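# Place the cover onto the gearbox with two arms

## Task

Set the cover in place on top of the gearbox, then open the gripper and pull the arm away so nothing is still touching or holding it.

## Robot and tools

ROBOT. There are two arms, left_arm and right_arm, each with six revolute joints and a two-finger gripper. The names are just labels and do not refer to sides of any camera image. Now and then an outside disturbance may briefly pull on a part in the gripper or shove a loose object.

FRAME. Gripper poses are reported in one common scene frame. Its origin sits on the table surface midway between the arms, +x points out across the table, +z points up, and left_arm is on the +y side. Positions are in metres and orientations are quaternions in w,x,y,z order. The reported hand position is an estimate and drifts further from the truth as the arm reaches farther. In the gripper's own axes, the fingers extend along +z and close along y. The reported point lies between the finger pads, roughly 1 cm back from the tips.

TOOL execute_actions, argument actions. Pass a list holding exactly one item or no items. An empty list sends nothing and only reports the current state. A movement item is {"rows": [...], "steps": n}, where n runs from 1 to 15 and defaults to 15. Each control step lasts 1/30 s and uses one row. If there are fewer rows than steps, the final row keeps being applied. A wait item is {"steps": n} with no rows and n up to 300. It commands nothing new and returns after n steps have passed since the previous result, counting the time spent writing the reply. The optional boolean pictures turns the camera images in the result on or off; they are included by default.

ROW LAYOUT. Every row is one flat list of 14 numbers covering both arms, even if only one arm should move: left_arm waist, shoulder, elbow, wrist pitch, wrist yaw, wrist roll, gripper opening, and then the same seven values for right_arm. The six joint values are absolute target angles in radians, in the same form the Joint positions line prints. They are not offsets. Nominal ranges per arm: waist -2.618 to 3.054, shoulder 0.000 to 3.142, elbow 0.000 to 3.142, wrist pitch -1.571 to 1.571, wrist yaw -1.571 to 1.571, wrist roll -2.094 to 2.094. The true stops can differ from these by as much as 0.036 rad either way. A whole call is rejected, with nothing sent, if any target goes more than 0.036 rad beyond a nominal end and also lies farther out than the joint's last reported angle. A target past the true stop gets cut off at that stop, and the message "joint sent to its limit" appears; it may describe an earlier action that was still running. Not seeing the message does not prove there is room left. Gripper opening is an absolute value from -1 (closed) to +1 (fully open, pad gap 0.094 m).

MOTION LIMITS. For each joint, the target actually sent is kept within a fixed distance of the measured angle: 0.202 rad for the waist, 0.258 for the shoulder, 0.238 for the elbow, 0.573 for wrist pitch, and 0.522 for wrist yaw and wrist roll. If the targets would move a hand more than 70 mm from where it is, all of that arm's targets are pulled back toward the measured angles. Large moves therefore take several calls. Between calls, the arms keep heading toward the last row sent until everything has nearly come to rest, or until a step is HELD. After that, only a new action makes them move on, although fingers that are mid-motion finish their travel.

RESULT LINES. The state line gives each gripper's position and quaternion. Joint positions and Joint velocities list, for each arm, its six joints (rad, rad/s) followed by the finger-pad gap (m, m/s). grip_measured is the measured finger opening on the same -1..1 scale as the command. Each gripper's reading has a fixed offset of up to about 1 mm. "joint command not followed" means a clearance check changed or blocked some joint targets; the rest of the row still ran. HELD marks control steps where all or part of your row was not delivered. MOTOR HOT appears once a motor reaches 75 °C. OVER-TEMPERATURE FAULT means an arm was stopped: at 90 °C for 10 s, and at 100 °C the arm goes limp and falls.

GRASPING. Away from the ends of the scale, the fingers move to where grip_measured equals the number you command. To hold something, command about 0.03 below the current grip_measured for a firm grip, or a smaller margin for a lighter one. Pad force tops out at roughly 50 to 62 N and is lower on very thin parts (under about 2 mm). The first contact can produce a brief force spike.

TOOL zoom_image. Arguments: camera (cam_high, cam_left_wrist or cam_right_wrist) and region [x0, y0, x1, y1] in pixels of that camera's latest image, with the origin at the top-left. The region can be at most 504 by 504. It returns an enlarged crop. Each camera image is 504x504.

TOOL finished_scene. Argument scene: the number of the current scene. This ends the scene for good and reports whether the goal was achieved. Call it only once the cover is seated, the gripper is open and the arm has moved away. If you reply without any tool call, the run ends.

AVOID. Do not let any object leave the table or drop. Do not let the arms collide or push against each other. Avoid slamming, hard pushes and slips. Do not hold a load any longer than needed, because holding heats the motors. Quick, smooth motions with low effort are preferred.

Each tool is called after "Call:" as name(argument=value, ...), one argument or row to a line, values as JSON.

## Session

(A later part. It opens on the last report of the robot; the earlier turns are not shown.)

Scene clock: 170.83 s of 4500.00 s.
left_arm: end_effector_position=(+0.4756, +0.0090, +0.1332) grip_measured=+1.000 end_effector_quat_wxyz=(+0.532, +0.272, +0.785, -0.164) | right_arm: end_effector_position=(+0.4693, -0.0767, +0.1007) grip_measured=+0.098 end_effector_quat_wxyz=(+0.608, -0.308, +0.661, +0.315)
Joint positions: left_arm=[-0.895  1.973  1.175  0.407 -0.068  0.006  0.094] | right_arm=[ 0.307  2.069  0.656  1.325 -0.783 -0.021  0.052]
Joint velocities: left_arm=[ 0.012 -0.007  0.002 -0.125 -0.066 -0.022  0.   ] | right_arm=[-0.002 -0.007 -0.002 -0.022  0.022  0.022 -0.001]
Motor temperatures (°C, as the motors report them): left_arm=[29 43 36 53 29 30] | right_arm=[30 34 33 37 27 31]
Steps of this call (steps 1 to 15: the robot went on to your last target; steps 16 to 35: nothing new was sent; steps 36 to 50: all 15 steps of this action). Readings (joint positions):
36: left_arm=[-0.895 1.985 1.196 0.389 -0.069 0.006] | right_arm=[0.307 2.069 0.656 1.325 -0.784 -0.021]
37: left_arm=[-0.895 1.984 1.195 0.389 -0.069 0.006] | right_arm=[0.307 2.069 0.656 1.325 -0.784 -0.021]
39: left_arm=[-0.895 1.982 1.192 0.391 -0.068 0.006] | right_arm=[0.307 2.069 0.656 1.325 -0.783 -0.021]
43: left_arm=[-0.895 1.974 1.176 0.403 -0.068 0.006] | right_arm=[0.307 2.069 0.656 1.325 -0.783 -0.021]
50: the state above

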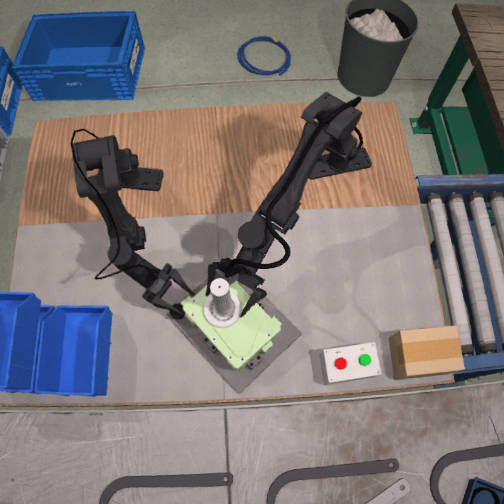

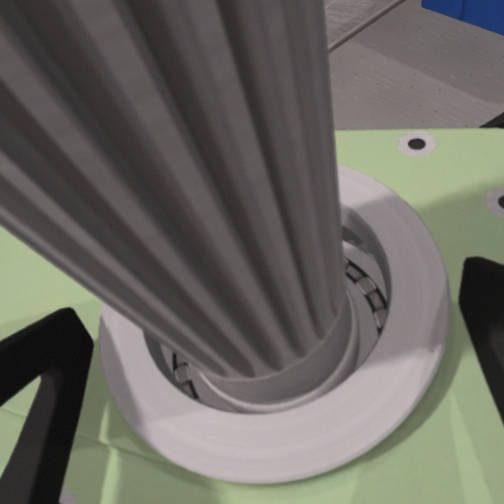

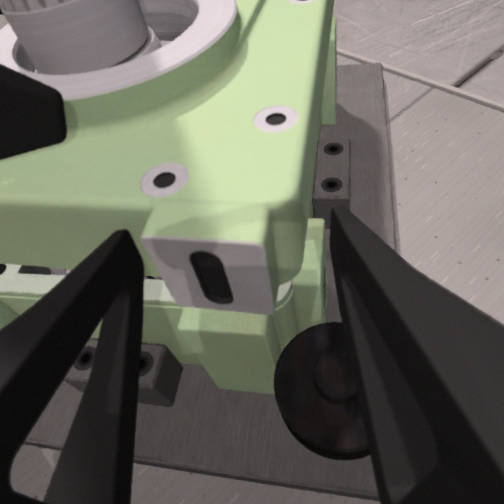

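Call:
execute_actions(
  actions=[
    {"rows":[[-0.895,1.95,1.155,0.42,-0.07,0.01,1,0.328,2.076,0.706,1.31,-0.765,-0.02,0.1]],"steps":15},
  ],
)

Scene clock: 174.07 s of 4500.00 s.
left_arm: end_effector_position=(+0.4755, +0.0090, +0.1331) grip_measured=+1.000 end_effector_quat_wxyz=(+0.532, +0.272, +0.785, -0.164) | right_arm: end_effector_position=(+0.4693, -0.0765, +0.1006) grip_measured=+0.098 end_effector_quat_wxyz=(+0.608, -0.308, +0.661, +0.315)
Joint positions: left_arm=[-0.895  1.973  1.174  0.407 -0.068  0.006  0.094] | right_arm=[ 0.308  2.069  0.656  1.324 -0.782 -0.021  0.052]
Joint velocities: left_arm=[-0.017  0.012 -0.007 -0.007  0.037  0.051  0.   ] | right_arm=[ 0.027 -0.002 -0.012  0.007 -0.022  0.037 -0.   ]
Motor temperatures (°C, as the motors report them): left_arm=[29 43 36 53 29 30] | right_arm=[30 34 33 37 27 31]
Steps of this call (steps 1 to 15: the robot went on to your last target; steps 16 to 82: nothing new was sent; steps 83 to 97: all 15 steps of this action). Readings (joint positions):
83: left_arm=[-0.895 1.973 1.174 0.407 -0.068 0.006] | right_arm=[0.308 2.069 0.656 1.324 -0.782 -0.021]
84: left_arm=[-0.895 1.973 1.174 0.407 -0.068 0.006] | right_arm=[0.308 2.069 0.656 1.324 -0.782 -0.021]
86: left_arm=[-0.895 1.973 1.174 0.407 -0.068 0.006] | right_arm=[0.308 2.069 0.656 1.324 -0.782 -0.021]
90: left_arm=[-0.895 1.973 1.174 0.407 -0.068 0.006] | right_arm=[0.308 2.069 0.656 1.324 -0.782 -0.021]
97: the state above

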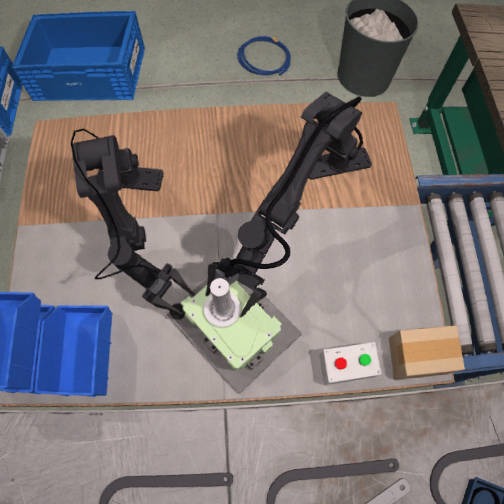

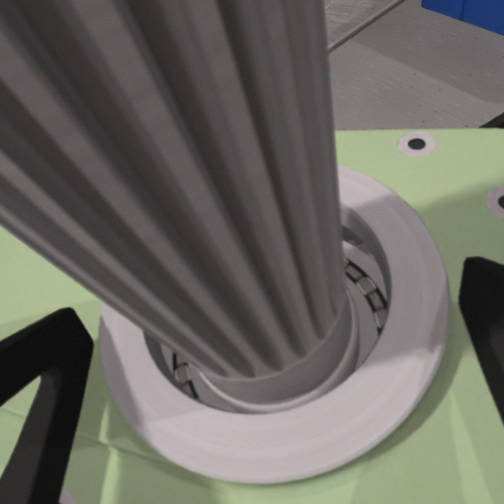

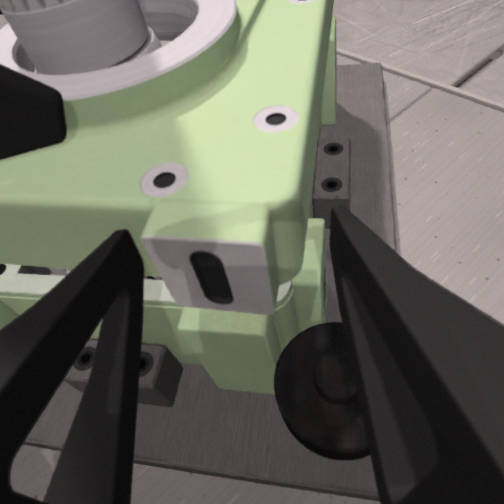

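Call:
zoom_image(
  camera="cam_right_wrist",
  region=[100,180,380,400],
)

Call:
zoom_image(
  camera="cam_high",
  region=[160,260,310,400],
)

Region (100, 180, 380, 400) of cam_right_wrist's 504x504 image, scaled by 1.800, with more detail than that image has; it fills the top 396 rows of this view, and the rest is white.

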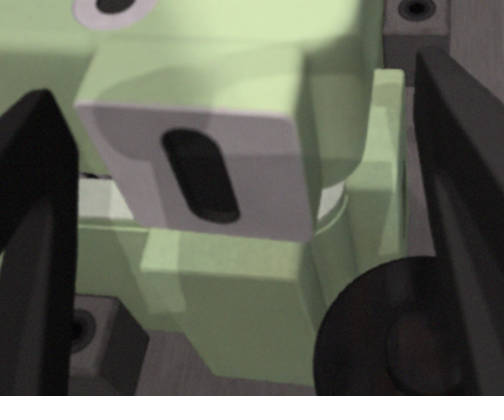

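Region (160, 260, 310, 400) of cam_high's 504x504 image, scaled by 3.360, with more detail than that image has; it fills the top 470 rows of this view, and the rest is white.

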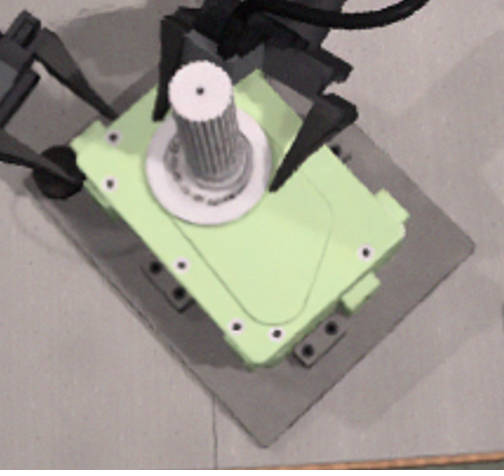

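Call:
execute_actions(
  actions=[
    {"rows":[[-0.895,1.95,1.155,0.42,-0.07,0.01,1,0.338,2.076,0.72,1.30,-0.76,-0.02,0.1]],"steps":15},
  ],
)

Scene clock: 175.67 s of 4500.00 s.
left_arm: end_effector_position=(+0.4758, +0.0093, +0.1333) grip_measured=+1.000 end_effector_quat_wxyz=(+0.532, +0.271, +0.785, -0.163) | right_arm: end_effector_position=(+0.4729, -0.0733, +0.1019) grip_measured=+0.098 end_effector_quat_wxyz=(+0.607, -0.308, +0.661, +0.315)
Joint positions: left_arm=[-0.895  1.973  1.174  0.408 -0.07   0.006  0.094] | right_arm=[ 0.316  2.069  0.674  1.305 -0.775 -0.021  0.052]
Joint velocities: left_arm=[-0.002  0.017  0.007  0.007 -0.037  0.022  0.   ] | right_arm=[-0.012 -0.002 -0.002 -0.037  0.022  0.022 -0.   ]
Motor temperatures (°C, as the motors report them): left_arm=[29 44 35 53 29 30] | right_arm=[30 34 33 37 27 31]
Steps of this call (steps 1 to 15: the robot went on to your last target; steps 16 to 33: nothing new was sent; steps 34 to 48: all 15 steps of this action). Readings (joint positions):
34: left_arm=[-0.895 1.973 1.174 0.407 -0.068 0.006] | right_arm=[0.309 2.069 0.658 1.323 -0.782 -0.021]
35: left_arm=[-0.895 1.973 1.174 0.408 -0.068 0.006] | right_arm=[0.310 2.069 0.663 1.318 -0.781 -0.021]
37: left_arm=[-0.895 1.973 1.174 0.408 -0.068 0.006] | right_arm=[0.314 2.069 0.671 1.308 -0.775 -0.021]
41: left_arm=[-0.895 1.973 1.174 0.408 -0.070 0.006] | right_arm=[0.316 2.069 0.674 1.305 -0.775 -0.021]
48: the state above

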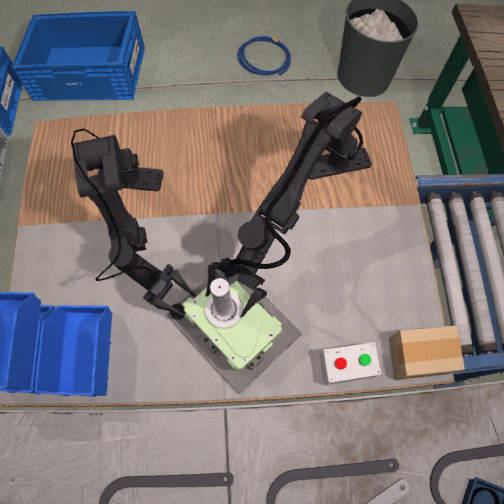

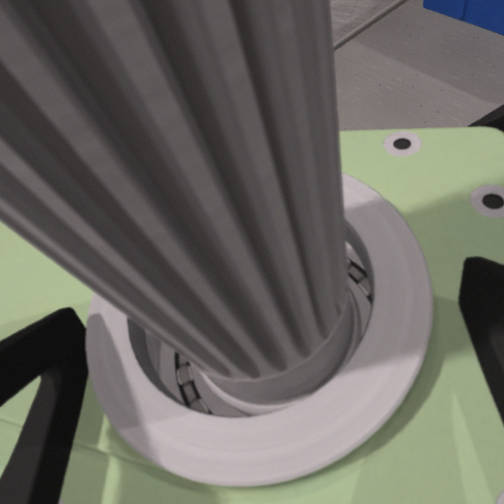

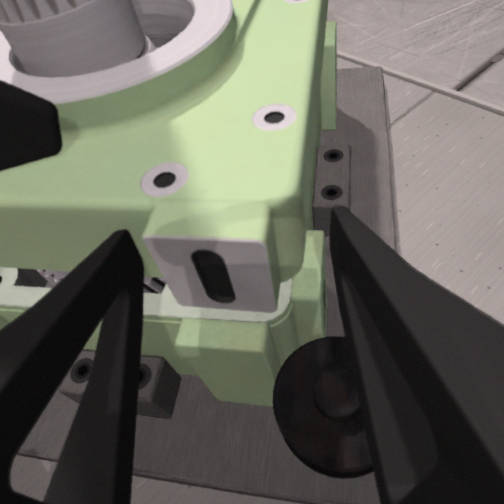

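Call:
zoom_image(
  camera="cam_high",
  region=[195,275,250,335],
)

Region (195, 275, 250, 335) of cam_high's 504x504 image, scaled by 8.400, with more detail than that image has; it fills the left 462 columns of this view, and the rest is white.

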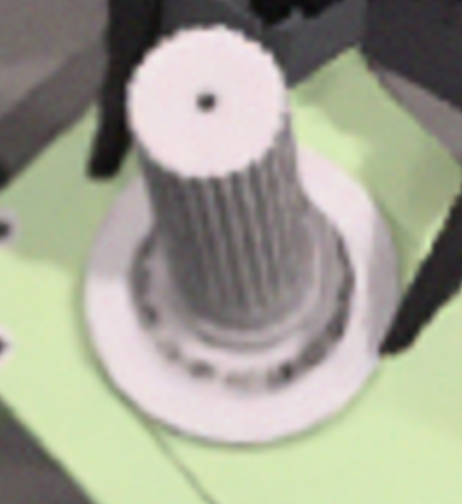

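Call:
execute_actions(
  actions=[
    {"rows":[[-0.885,1.975,1.17,0.41,-0.07,0.01,0.74,0.29,2.069,0.64,1.33,-0.79,-0.02,0.1]],"steps":15},
  ],
)

Call:
execute_actions(
  actions=[
    {"rows":[[-0.885,1.95,1.145,0.415,-0.07,0.01,0.74,0.29,2.069,0.64,1.33,-0.79,-0.02,0.1]],"steps":15},
  ],
)

Call:
zoom_image(
  camera="cam_high",
  region=[195,275,250,335],
)

Scene clock: 179.00 s of 4500.00 s.
left_arm: end_effector_position=(+0.4772, +0.0111, +0.1333) grip_measured=+0.785 end_effector_quat_wxyz=(+0.533, +0.268, +0.786, -0.161) | right_arm: end_effector_position=(+0.4720, -0.0814, +0.0991) grip_measured=+0.098 end_effector_quat_wxyz=(+0.607, -0.303, +0.665, +0.312)
Joint positions: left_arm=[-0.892  1.973  1.174  0.408 -0.074  0.005  0.084] | right_arm=[ 0.296  2.069  0.66   1.312 -0.783 -0.021  0.052]
Joint velocities: left_arm=[ 0.007  0.002 -0.017 -0.037  0.022 -0.022 -0.   ] | right_arm=[ 0.012 -0.017 -0.012  0.051  0.081 -0.037 -0.001]
Motor temperatures (°C, as the motors report them): left_arm=[29 44 35 53 29 30] | right_arm=[30 34 34 37 27 31]
Steps of this call (steps 1 to 15: the robot went on to your last target; steps 16 to 85: nothing new was sent; steps 86 to 100: all 15 steps of this action). Readings (joint positions):
86: left_arm=[-0.895 1.973 1.174 0.408 -0.077 0.006] | right_arm=[0.313 2.069 0.671 1.305 -0.776 -0.021]
87: left_arm=[-0.892 1.973 1.174 0.408 -0.075 0.005] | right_arm=[0.309 2.069 0.667 1.308 -0.779 -0.021]
89: left_arm=[-0.892 1.973 1.174 0.408 -0.074 0.005] | right_arm=[0.300 2.069 0.661 1.308 -0.780 -0.021]
93: left_arm=[-0.892 1.973 1.174 0.408 -0.074 0.005] | right_arm=[0.296 2.069 0.660 1.310 -0.781 -0.021]
100: the state above

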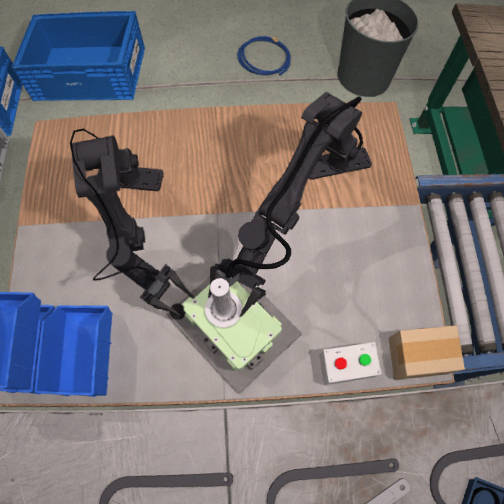

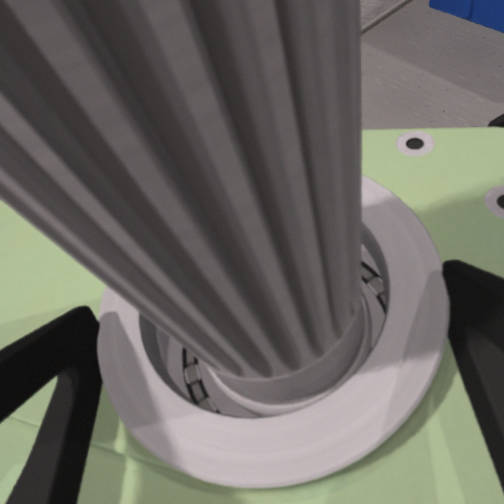

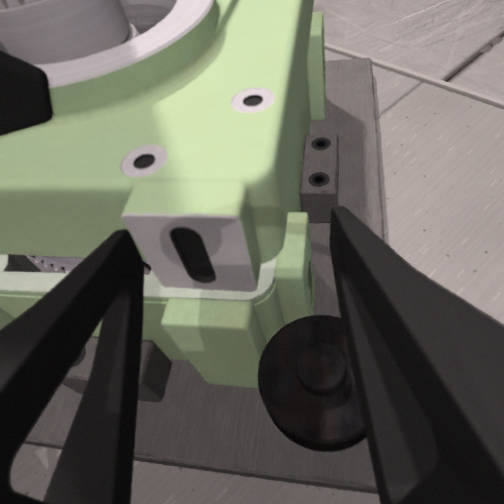

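Scene clock: 179.50 s of 4500.00 s.
left_arm: end_effector_position=(+0.4772, +0.0111, +0.1333) grip_measured=+0.785 end_effector_quat_wxyz=(+0.533, +0.268, +0.786, -0.161) | right_arm: end_effector_position=(+0.4720, -0.0814, +0.0991) grip_measured=+0.098 end_effector_quat_wxyz=(+0.607, -0.303, +0.665, +0.312)
Joint positions: left_arm=[-0.892  1.973  1.174  0.408 -0.074  0.005  0.084] | right_arm=[ 0.296  2.069  0.66   1.312 -0.783 -0.021  0.052]
Joint velocities: left_arm=[-0.007 -0.017 -0.012  0.022  0.022 -0.007 -0.001] | right_arm=[ 0.002  0.012 -0.002 -0.037  0.037 -0.007 -0.001]
Motor temperatures (°C, as the motors report them): left_arm=[29 44 35 53 29 30] | right_arm=[30 34 34 37 27 31]
Steps of this call (steps 1 to 15: all 15 steps of this action). Readings (joint positions):
1: left_arm=[-0.892 1.973 1.174 0.408 -0.074 0.005] | right_arm=[0.296 2.069 0.660 1.312 -0.783 -0.021]
2: left_arm=[-0.892 1.973 1.174 0.408 -0.074 0.005] | right_arm=[0.296 2.069 0.660 1.312 -0.783 -0.021]
4: left_arm=[-0.892 1.973 1.174 0.408 -0.074 0.005] | right_arm=[0.296 2.069 0.660 1.312 -0.783 -0.021]
8: left_arm=[-0.892 1.973 1.174 0.408 -0.074 0.005] | right_arm=[0.296 2.069 0.660 1.312 -0.783 -0.021]
15: the state above

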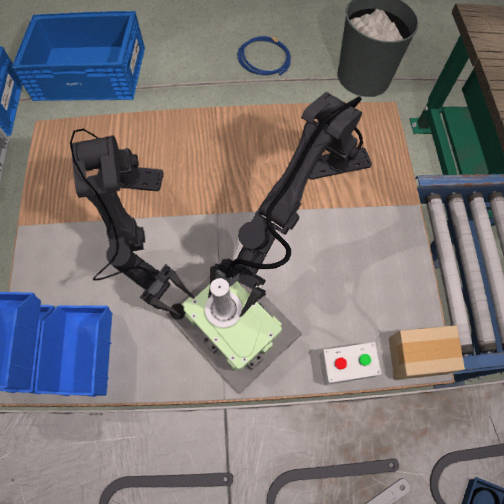

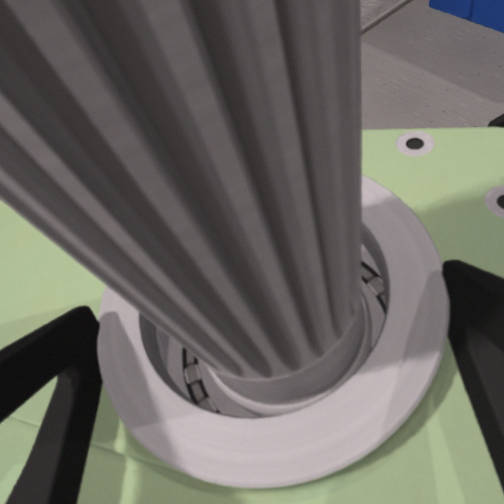

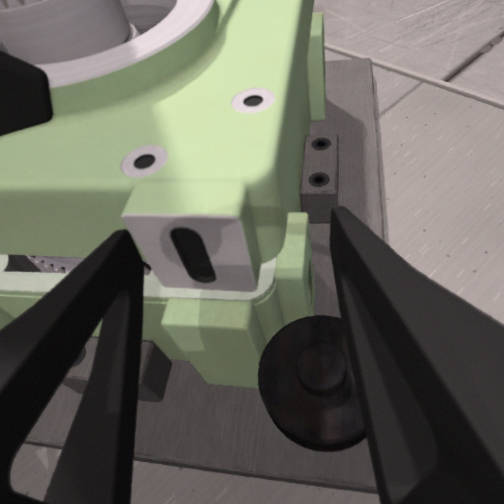

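Region (195, 275, 250, 335) of cam_high's 504x504 image, scaled by 8.400, with more detail than that image has; it fills the left 462 columns of this view, and the rest is white.

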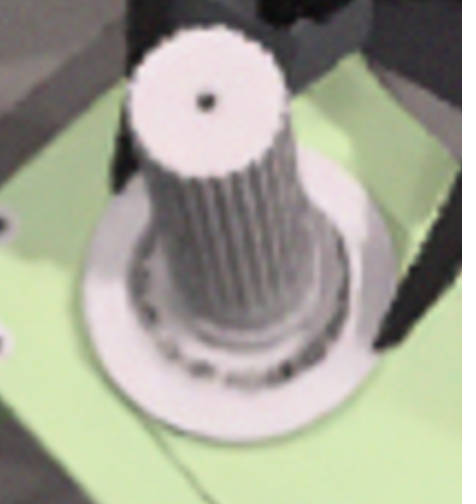

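Call:
execute_actions(
  actions=[
    {"rows":[[-0.91,1.935,1.125,0.42,-0.07,0.01,0.70,0.28,2.04,0.59,1.37,-0.79,-0.02,0.3]],"steps":15},
  ],
)

Call:
zoom_image(
  camera="cam_high",
  region=[195,275,250,335],
)

Scene clock: 180.60 s of 4500.00 s.
left_arm: end_effector_position=(+0.4724, +0.0127, +0.1324) grip_measured=+0.785 end_effector_quat_wxyz=(+0.534, +0.268, +0.785, -0.163) | right_arm: end_effector_position=(+0.4608, -0.0861, +0.0932) grip_measured=+0.298 end_effector_quat_wxyz=(+0.604, -0.300, +0.670, +0.311)
Joint positions: left_arm=[-0.896  1.96   1.147  0.425 -0.074  0.002  0.084] | right_arm=[ 0.288  2.065  0.607  1.35  -0.784 -0.021  0.061]
Joint velocities: left_arm=[ 0.002  0.007  0.002  0.007 -0.051  0.007 -0.001] | right_arm=[ 0.022 -0.002  0.022 -0.022  0.066  0.022 -0.   ]
Motor temperatures (°C, as the motors report them): left_arm=[29 45 35 53 29 30] | right_arm=[30 34 34 37 27 31]
Steps of this call (steps 1 to 15: the robot went on to your last target; steps 16 to 18: nothing new was sent; steps 19 to 33: all 15 steps of this action). Readings (joint positions):
19: left_arm=[-0.892 1.972 1.170 0.411 -0.074 0.005] | right_arm=[0.295 2.069 0.654 1.318 -0.782 -0.021]
20: left_arm=[-0.893 1.969 1.164 0.417 -0.074 0.007] | right_arm=[0.293 2.067 0.641 1.329 -0.782 -0.021]
22: left_arm=[-0.894 1.964 1.155 0.423 -0.074 0.007] | right_arm=[0.289 2.065 0.617 1.338 -0.783 -0.021]
26: left_arm=[-0.896 1.960 1.147 0.424 -0.074 0.002] | right_arm=[0.288 2.065 0.607 1.342 -0.784 -0.021]
33: the state above

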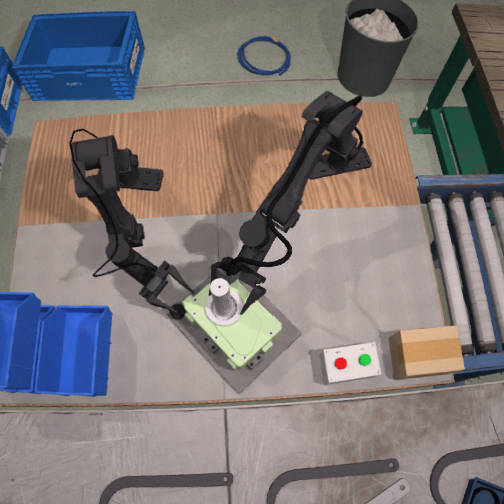

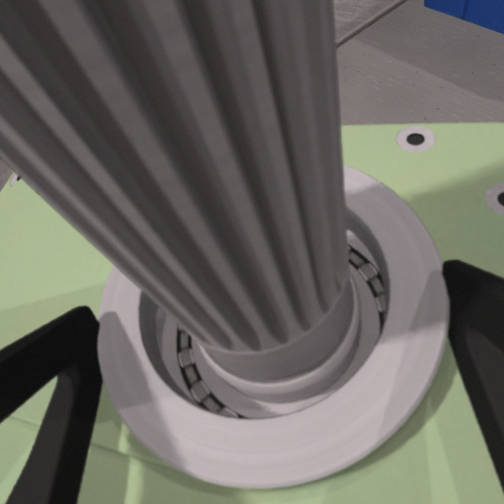

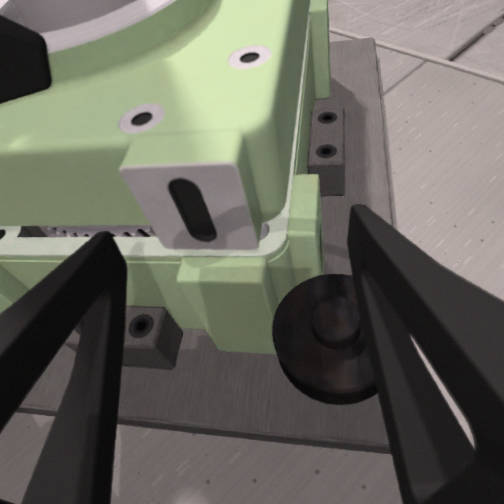

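Region (195, 275, 250, 335) of cam_high's 504x504 image, scaled by 8.400, with more detail than that image has; it fills the left 462 columns of this view, and the rest is white.

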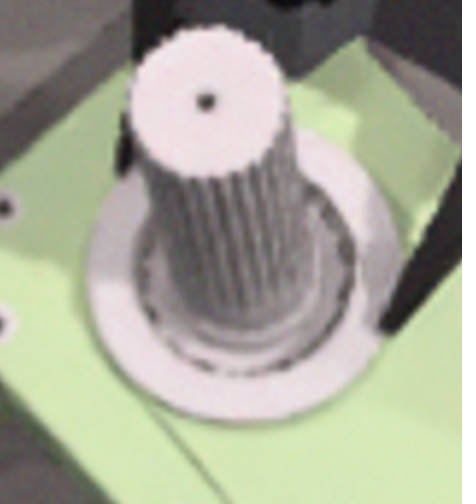

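Call:
execute_actions(
  actions=[
    {"rows":[[-0.918,1.975,1.16,0.42,-0.07,0.01,0.70,0.28,2.04,0.59,1.37,-0.79,-0.02,0.3]],"steps":15},
  ],
)

Call:
zoom_image(
  camera="cam_high",
  region=[195,275,250,335],
)

Scene clock: 181.77 s of 4500.00 s.
left_arm: end_effector_position=(+0.4721, +0.0122, +0.1322) grip_measured=+0.785 end_effector_quat_wxyz=(+0.534, +0.268, +0.785, -0.163) | right_arm: end_effector_position=(+0.4609, -0.0861, +0.0934) grip_measured=+0.298 end_effector_quat_wxyz=(+0.605, -0.300, +0.669, +0.311)
Joint positions: left_arm=[-0.897  1.961  1.147  0.426 -0.075  0.002  0.084] | right_arm=[ 0.288  2.065  0.607  1.352 -0.784 -0.021  0.061]
Joint velocities: left_arm=[-0.022 -0.002 -0.002  0.022  0.022 -0.022  0.   ] | right_arm=[-0.002  0.012 -0.017  0.022 -0.007  0.007  0.   ]
Motor temperatures (°C, as the motors report them): left_arm=[29 45 35 53 29 30] | right_arm=[30 34 33 37 27 31]
Steps of this call (steps 1 to 15: the robot went on to your last target; steps 16 to 20: nothing new was sent; steps 21 to 35: all 15 steps of this action). Readings (joint positions):
21: left_arm=[-0.897 1.961 1.147 0.426 -0.074 0.002] | right_arm=[0.288 2.065 0.607 1.352 -0.784 -0.021]
22: left_arm=[-0.897 1.961 1.147 0.426 -0.075 0.002] | right_arm=[0.288 2.065 0.607 1.352 -0.784 -0.021]
24: left_arm=[-0.897 1.961 1.147 0.426 -0.075 0.002] | right_arm=[0.288 2.065 0.607 1.352 -0.784 -0.021]
28: left_arm=[-0.897 1.961 1.147 0.426 -0.075 0.002] | right_arm=[0.288 2.065 0.607 1.352 -0.784 -0.021]
35: the state above

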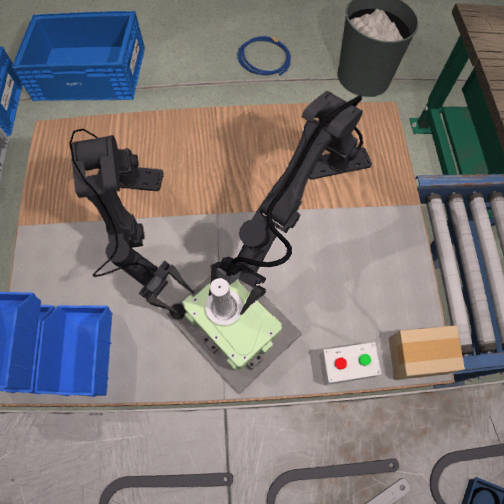

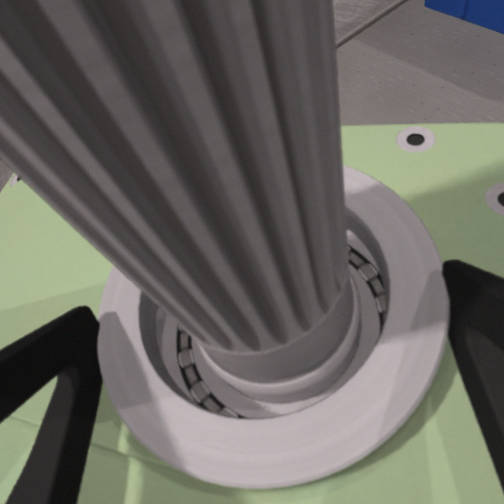

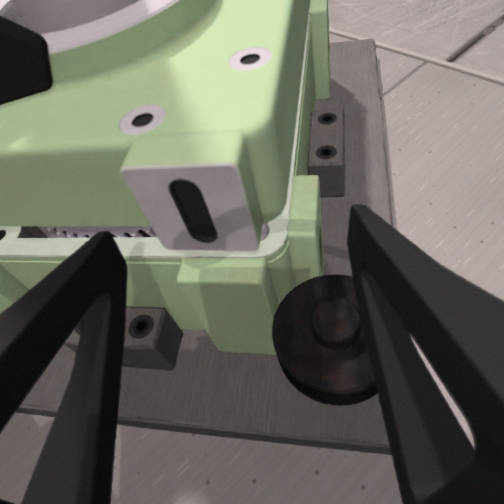

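Region (195, 275, 250, 335) of cam_high's 504x504 image, scaled by 8.400, with more detail than that image has; it fills the left 462 columns of this view, and the rest is white.

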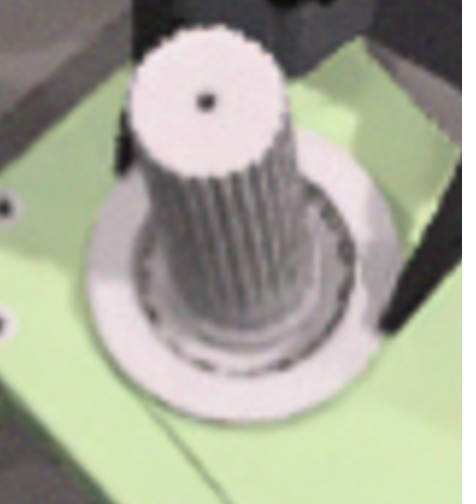

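Call:
execute_actions(
  actions=[
    {"rows":[[-0.924,1.98,1.18,0.415,-0.07,0.01,0.70,0.28,2.04,0.59,1.37,-0.79,-0.02,0.3],[-0.924,1.98,1.18,0.415,-0.07,0.01,0.70,0.28,2.04,0.59,1.37,-0.79,-0.02,0.3],[-0.924,1.98,1.18,0.415,-0.07,0.01,0.70,0.28,2.04,0.59,1.37,-0.79,-0.02,0.3],[-0.927,1.985,1.19,0.41,-0.07,0.01,0.70,0.28,2.04,0.59,1.37,-0.79,-0.02,0.3]],"steps":15},
  ],
)

Scene clock: 182.87 s of 4500.00 s.
left_arm: end_effector_position=(+0.4725, +0.0096, +0.1323) grip_measured=+0.785 end_effector_quat_wxyz=(+0.535, +0.265, +0.786, -0.161) | right_arm: end_effector_position=(+0.4609, -0.0861, +0.0934) grip_measured=+0.298 end_effector_quat_wxyz=(+0.605, -0.300, +0.669, +0.311)
Joint positions: left_arm=[-0.905  1.968  1.156  0.426 -0.09  -0.003  0.084] | right_arm=[ 0.288  2.065  0.607  1.352 -0.784 -0.021  0.061]
Joint velocities: left_arm=[-0.012 -0.007 -0.007  0.007  0.022 -0.037 -0.002] | right_arm=[-0.012 -0.012  0.012 -0.007  0.037  0.007 -0.   ]
Motor temperatures (°C, as the motors report them): left_arm=[29 45 35 53 29 30] | right_arm=[30 34 33 37 27 31]
Steps of this call (steps 1 to 15: the robot went on to your last target; steps 16 to 18: nothing new was sent; steps 19 to 33: all 15 steps of this action). Readings (joint positions):
19: left_arm=[-0.897 1.961 1.147 0.426 -0.075 0.002] | right_arm=[0.288 2.065 0.607 1.352 -0.784 -0.021]
20: left_arm=[-0.898 1.961 1.147 0.426 -0.077 0.001] | right_arm=[0.288 2.065 0.607 1.352 -0.784 -0.021]
22: left_arm=[-0.899 1.962 1.149 0.426 -0.080 -0.000] | right_arm=[0.288 2.065 0.607 1.352 -0.784 -0.021]
26: left_arm=[-0.904 1.968 1.156 0.426 -0.089 -0.003] | right_arm=[0.288 2.065 0.607 1.352 -0.784 -0.021]
33: the state above

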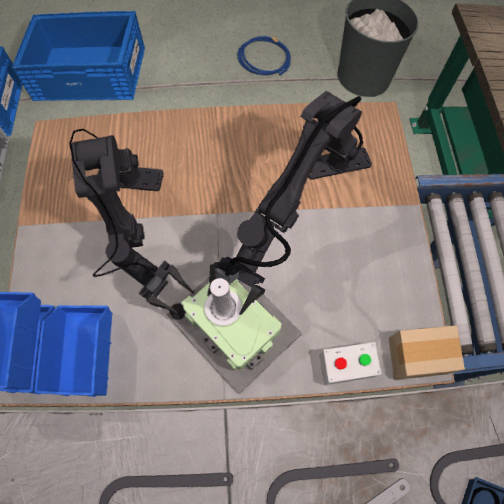

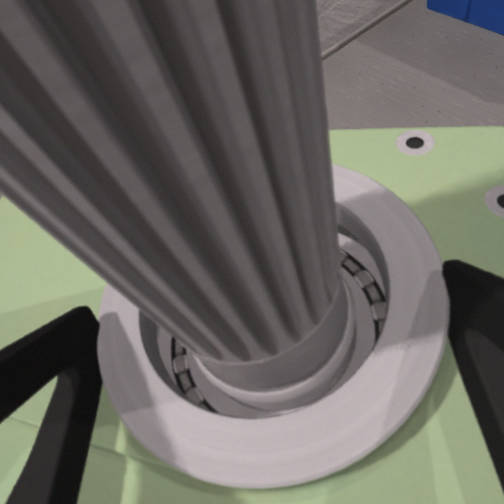

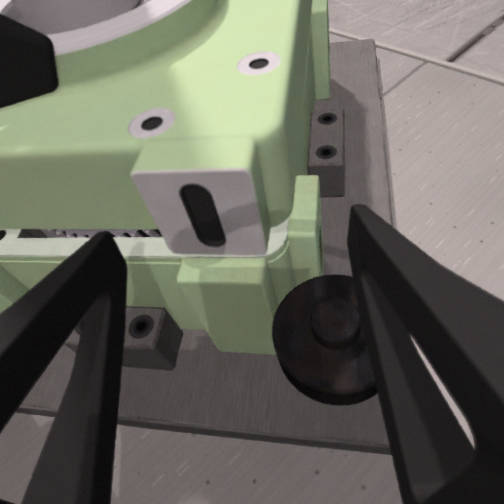

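Call:
execute_actions(
  actions=[
    {"rows":[[-0.905,2.0,1.13,0.38,-0.09,0,0.70,0.28,2.04,0.59,1.37,-0.79,-0.02,0.3]],"steps":15},
  ],
)

Call:
zoom_image(
  camera="cam_high",
  region=[160,260,310,400],
)

Scene clock: 183.93 s of 4500.00 s.
left_arm: end_effector_position=(+0.4727, +0.0100, +0.1315) grip_measured=+0.785 end_effector_quat_wxyz=(+0.535, +0.264, +0.786, -0.160) | right_arm: end_effector_position=(+0.4609, -0.0861, +0.0934) grip_measured=+0.298 end_effector_quat_wxyz=(+0.605, -0.300, +0.669, +0.311)
Joint positions: left_arm=[-0.905  1.969  1.156  0.425 -0.092 -0.005  0.084] | right_arm=[ 0.288  2.065  0.607  1.352 -0.784 -0.021  0.061]
Joint velocities: left_arm=[-0.007  0.012 -0.007  0.007 -0.007 -0.022 -0.   ] | right_arm=[ 0.002 -0.012 -0.002  0.022  0.007 -0.037 -0.001]
Motor temperatures (°C, as the motors report them): left_arm=[29 44 35 53 29 30] | right_arm=[30 35 33 37 27 31]
Steps of this call (steps 1 to 15: the robot went on to your last target; steps 16 to 17: nothing new was sent; steps 18 to 32: all 15 steps of this action). Readings (joint positions):
18: left_arm=[-0.905 1.969 1.156 0.425 -0.091 -0.004] | right_arm=[0.288 2.065 0.607 1.352 -0.784 -0.021]
19: left_arm=[-0.905 1.969 1.156 0.425 -0.092 -0.005] | right_arm=[0.288 2.065 0.607 1.352 -0.784 -0.021]
21: left_arm=[-0.905 1.969 1.156 0.425 -0.092 -0.005] | right_arm=[0.288 2.065 0.607 1.352 -0.784 -0.021]
25: left_arm=[-0.905 1.969 1.156 0.425 -0.092 -0.005] | right_arm=[0.288 2.065 0.607 1.352 -0.784 -0.021]
32: the state above

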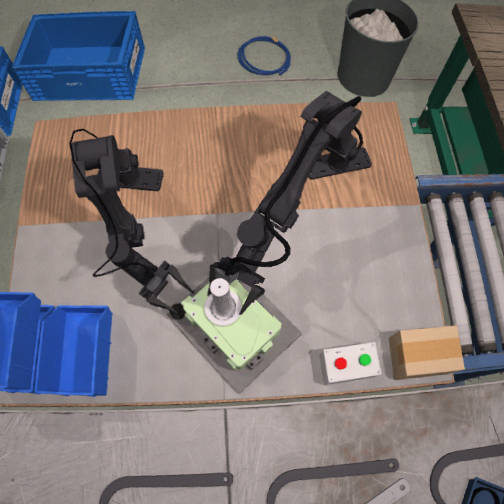

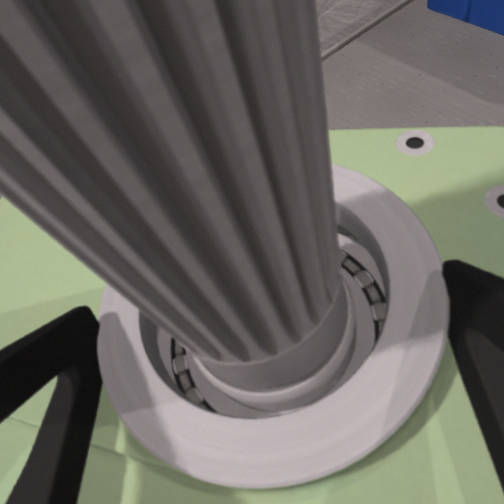

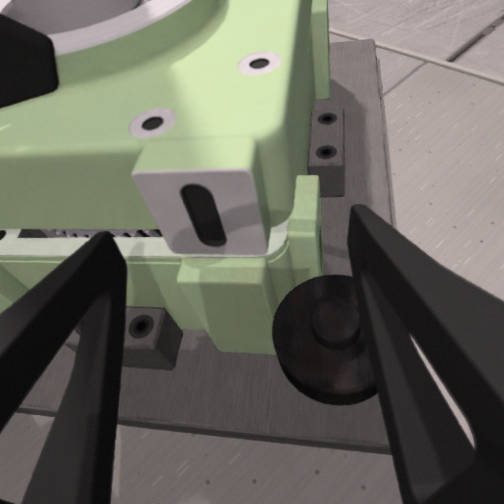

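Region (160, 260, 310, 400) of cam_high's 504x504 image, scaled by 3.360, with more detail than that image has; it fills the top 470 rows of this view, and the rest is white.

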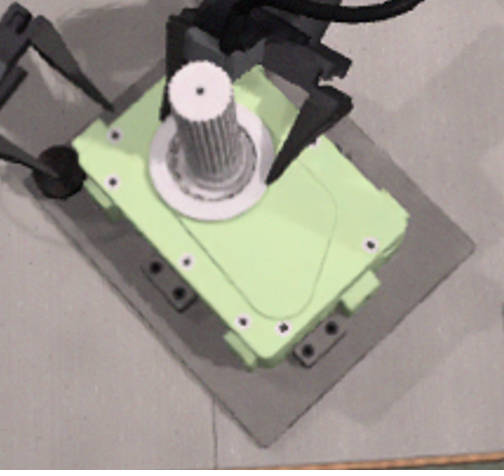

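Call:
execute_actions(
  actions=[
    {"rows":[[-0.905,2.0,1.17,0.40,-0.09,0,0.70,0.28,2.04,0.59,1.37,-0.79,-0.02,0.3],[-0.905,2.0,1.18,0.40,-0.09,0,0.70,0.28,2.04,0.59,1.37,-0.79,-0.02,0.3],[-0.905,2.0,1.19,0.40,-0.09,0,0.70,0.28,2.04,0.59,1.37,-0.79,-0.02,0.3],[-0.905,2.0,1.195,0.40,-0.09,0,0.70,0.28,2.04,0.59,1.37,-0.79,-0.02,0.3],[-0.905,2.0,1.2,0.40,-0.09,0,0.70,0.28,2.04,0.59,1.37,-0.79,-0.02,0.3]],"steps":15},
  ],
)

Scene clock: 191.63 s of 4500.00 s.
left_arm: end_effector_position=(+0.4732, +0.0098, +0.1320) grip_measured=+0.785 end_effector_quat_wxyz=(+0.533, +0.264, +0.788, -0.160) | right_arm: end_effector_position=(+0.4609, -0.0861, +0.0934) grip_measured=+0.298 end_effector_quat_wxyz=(+0.605, -0.300, +0.669, +0.311)
Joint positions: left_arm=[-0.905  1.969  1.162  0.416 -0.093 -0.005  0.084] | right_arm=[ 0.288  2.065  0.607  1.352 -0.784 -0.021  0.061]
Joint velocities: left_arm=[-0.002  0.002 -0.012  0.007 -0.051 -0.022 -0.002] | right_arm=[-0.017 -0.002 -0.002 -0.051 -0.022 -0.007  0.   ]
Motor temperatures (°C, as the motors report them): left_arm=[29 43 35 52 29 30] | right_arm=[30 35 33 38 27 31]
Steps of this call (steps 1 to 15: the robot went on to your last target; steps 16 to 90: nothing new was sent; then 4.20 s passed at rest; steps 91 to 105: all 15 steps of this action). Readings (joint positions):
91: left_arm=[-0.905 1.969 1.156 0.425 -0.092 -0.005] | right_arm=[0.288 2.065 0.607 1.352 -0.784 -0.021]
92: left_arm=[-0.905 1.969 1.156 0.425 -0.092 -0.005] | right_arm=[0.288 2.065 0.607 1.352 -0.784 -0.021]
94: left_arm=[-0.905 1.969 1.157 0.424 -0.092 -0.005] | right_arm=[0.288 2.065 0.607 1.352 -0.784 -0.021]
98: left_arm=[-0.905 1.969 1.161 0.417 -0.093 -0.005] | right_arm=[0.288 2.065 0.607 1.352 -0.784 -0.021]
105: the state above

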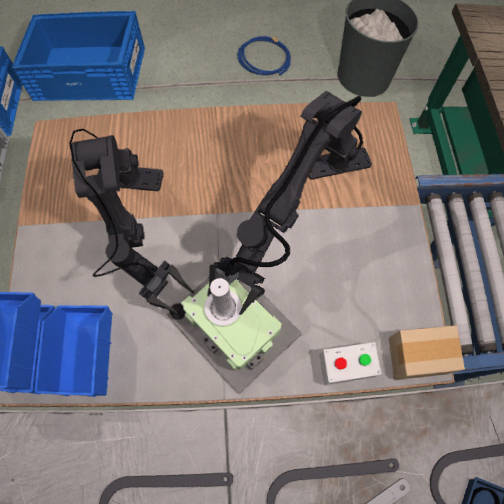

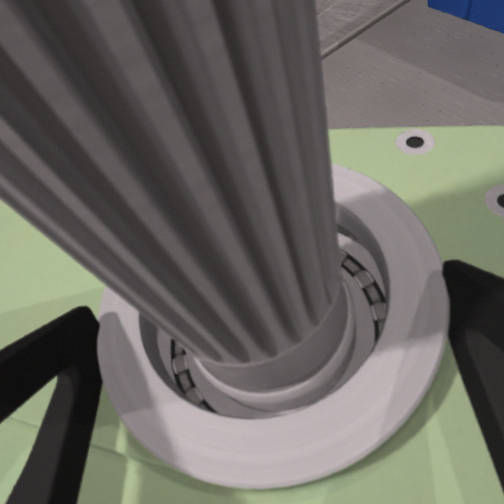

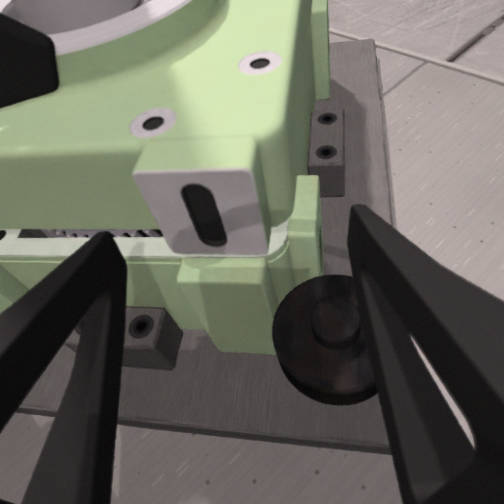

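Call:
execute_actions(
  actions=[
    {"rows":[[-0.905,1.96,1.17,0.42,-0.09,0,1,0.28,2.04,0.59,1.37,-0.79,-0.02,0.3]],"steps":15},
  ],
)

Call:
zoom_image(
  camera="cam_high",
  region=[195,275,250,335],
)

Call:
zoom_image(
  camera="cam_right_wrist",
  region=[0,0,400,300],
)

Scene clock: 193.00 s of 4500.00 s.
left_arm: end_effector_position=(+0.4732, +0.0098, +0.1324) grip_measured=+1.000 end_effector_quat_wxyz=(+0.534, +0.264, +0.787, -0.160) | right_arm: end_effector_position=(+0.4609, -0.0861, +0.0934) grip_measured=+0.298 end_effector_quat_wxyz=(+0.605, -0.300, +0.669, +0.311)
Joint positions: left_arm=[-0.905  1.968  1.162  0.416 -0.093 -0.005  0.094] | right_arm=[ 0.288  2.065  0.607  1.352 -0.784 -0.021  0.061]
Joint velocities: left_arm=[ 0.002  0.007 -0.002  0.007  0.051  0.066  0.   ] | right_arm=[ 0.002 -0.012  0.012 -0.037 -0.11  -0.037 -0.001]
Motor temperatures (°C, as the motors report them): left_arm=[29 43 35 52 29 30] | right_arm=[30 36 33 38 27 31]
Steps of this call (steps 1 to 15: the robot went on to your last target; steps 16 to 26: nothing new was sent; steps 27 to 41: all 15 steps of this action). Readings (joint positions):
27: left_arm=[-0.905 1.968 1.162 0.416 -0.093 -0.005] | right_arm=[0.288 2.065 0.607 1.352 -0.784 -0.021]
28: left_arm=[-0.905 1.968 1.162 0.416 -0.093 -0.005] | right_arm=[0.288 2.065 0.607 1.352 -0.784 -0.021]
30: left_arm=[-0.905 1.968 1.162 0.416 -0.093 -0.005] | right_arm=[0.288 2.065 0.607 1.352 -0.784 -0.021]
34: left_arm=[-0.905 1.968 1.162 0.416 -0.093 -0.005] | right_arm=[0.288 2.065 0.607 1.352 -0.784 -0.021]
41: the state above

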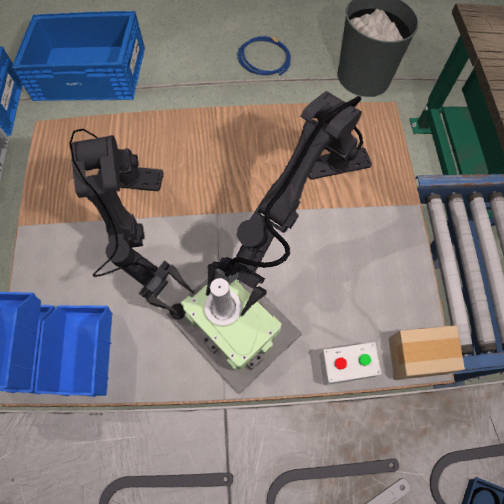

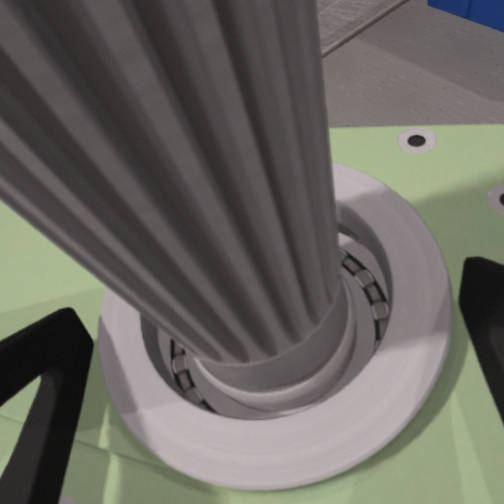

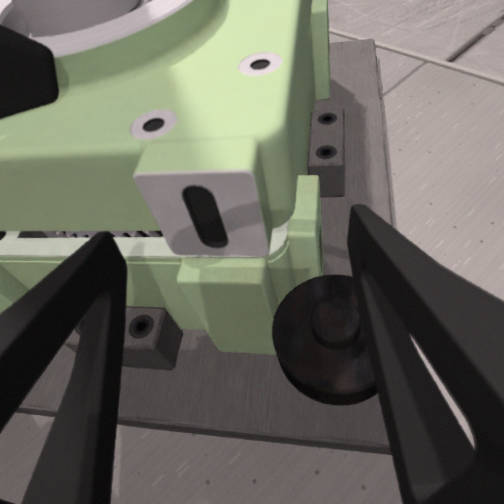

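Region (195, 275, 250, 335) of cam_high's 504x504 image, scaled by 8.400, with more detail than that image has; it fills the left 462 columns of this view, and the rest is white.

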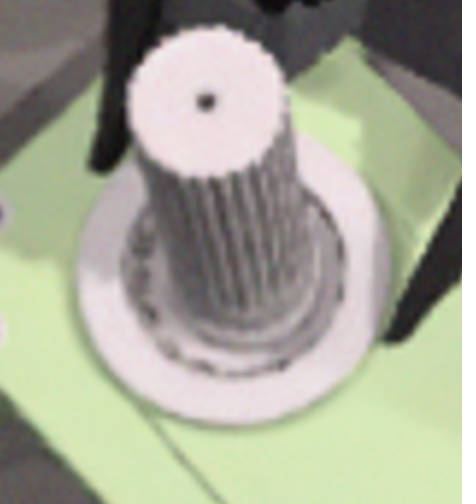

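Region (0, 0, 400, 300) of cam_right_wrist's 504x504 image, scaled by 1.260, with more detail than that image has; it fills the top 378 rows of this view, and the rest is white.

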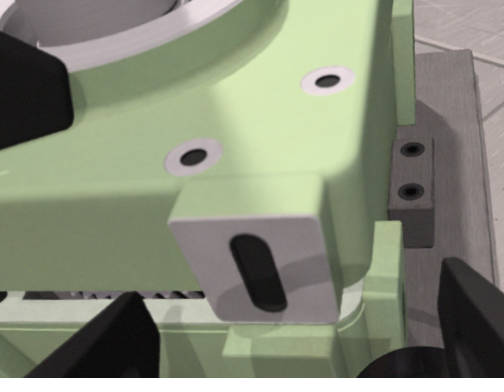

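Call:
execute_actions(
  actions=[
    {"rows":[[-0.905,1.96,1.16,0.42,-0.09,0,0.7,0.28,2.04,0.59,1.37,-0.79,-0.02,0.3],[-0.905,1.96,1.16,0.42,-0.09,0,0.7,0.28,2.04,0.59,1.37,-0.79,-0.02,0.3],[-0.905,1.96,1.16,0.42,-0.09,0,0.7,0.28,2.04,0.59,1.37,-0.79,-0.02,0.3],[-0.905,1.96,1.16,0.42,-0.09,0,0.7,0.28,2.04,0.59,1.37,-0.79,-0.02,0.3],[-0.905,1.96,1.16,0.42,-0.09,0,0.7,0.28,2.04,0.59,1.37,-0.79,-0.02,0.3],[-0.905,1.96,1.16,0.42,-0.09,0,0.7,0.28,2.04,0.59,1.37,-0.79,-0.02,0.3],[-0.905,1.96,1.16,0.42,-0.09,0,0.7,0.28,2.04,0.59,1.37,-0.79,-0.02,0.3],[-0.905,1.97,1.15,0.42,-0.14,0,0.7,0.28,2.04,0.59,1.37,-0.79,-0.02,0.3]],"steps":15},
  ],
)

Scene clock: 194.53 s of 4500.00 s.
left_arm: end_effector_position=(+0.4732, +0.0098, +0.1324) grip_measured=+0.795 end_effector_quat_wxyz=(+0.534, +0.264, +0.787, -0.160) | right_arm: end_effector_position=(+0.4609, -0.0861, +0.0934) grip_measured=+0.298 end_effector_quat_wxyz=(+0.605, -0.300, +0.669, +0.311)
Joint positions: left_arm=[-0.905  1.968  1.162  0.416 -0.093 -0.005  0.084] | right_arm=[ 0.288  2.065  0.607  1.352 -0.784 -0.021  0.061]
Joint velocities: left_arm=[ 0.007 -0.012  0.002 -0.081  0.066 -0.007  0.001] | right_arm=[-0.012  0.017 -0.007  0.022  0.066 -0.051  0.001]
Motor temperatures (°C, as the motors report them): left_arm=[29 43 35 52 29 30] | right_arm=[30 36 33 38 27 31]
Steps of this call (steps 1 to 15: the robot went on to your last target; steps 16 to 31: nothing new was sent; steps 32 to 46: all 15 steps of this action). Readings (joint positions):
32: left_arm=[-0.905 1.968 1.162 0.416 -0.093 -0.005] | right_arm=[0.288 2.065 0.607 1.352 -0.784 -0.021]
33: left_arm=[-0.905 1.968 1.162 0.416 -0.091 -0.005] | right_arm=[0.288 2.065 0.607 1.352 -0.784 -0.021]
35: left_arm=[-0.905 1.968 1.162 0.416 -0.090 -0.005] | right_arm=[0.288 2.065 0.607 1.352 -0.784 -0.021]
39: left_arm=[-0.905 1.968 1.162 0.416 -0.092 -0.005] | right_arm=[0.288 2.065 0.607 1.352 -0.784 -0.021]
46: the state above

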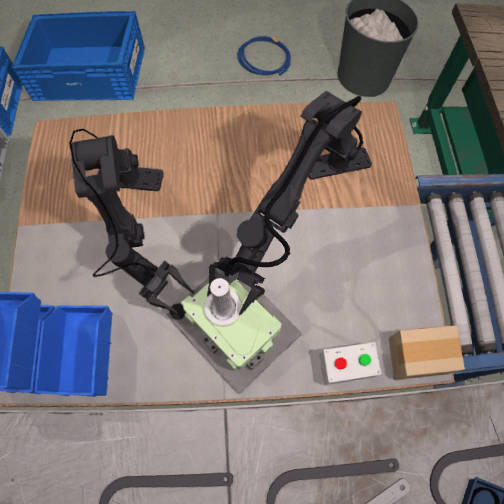

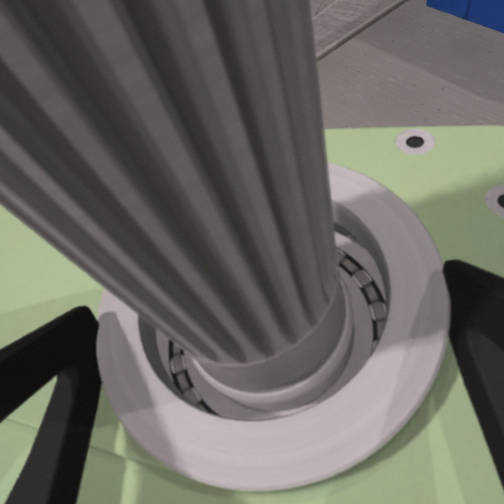

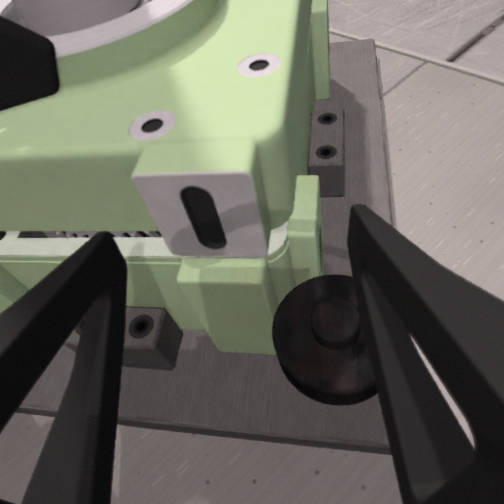

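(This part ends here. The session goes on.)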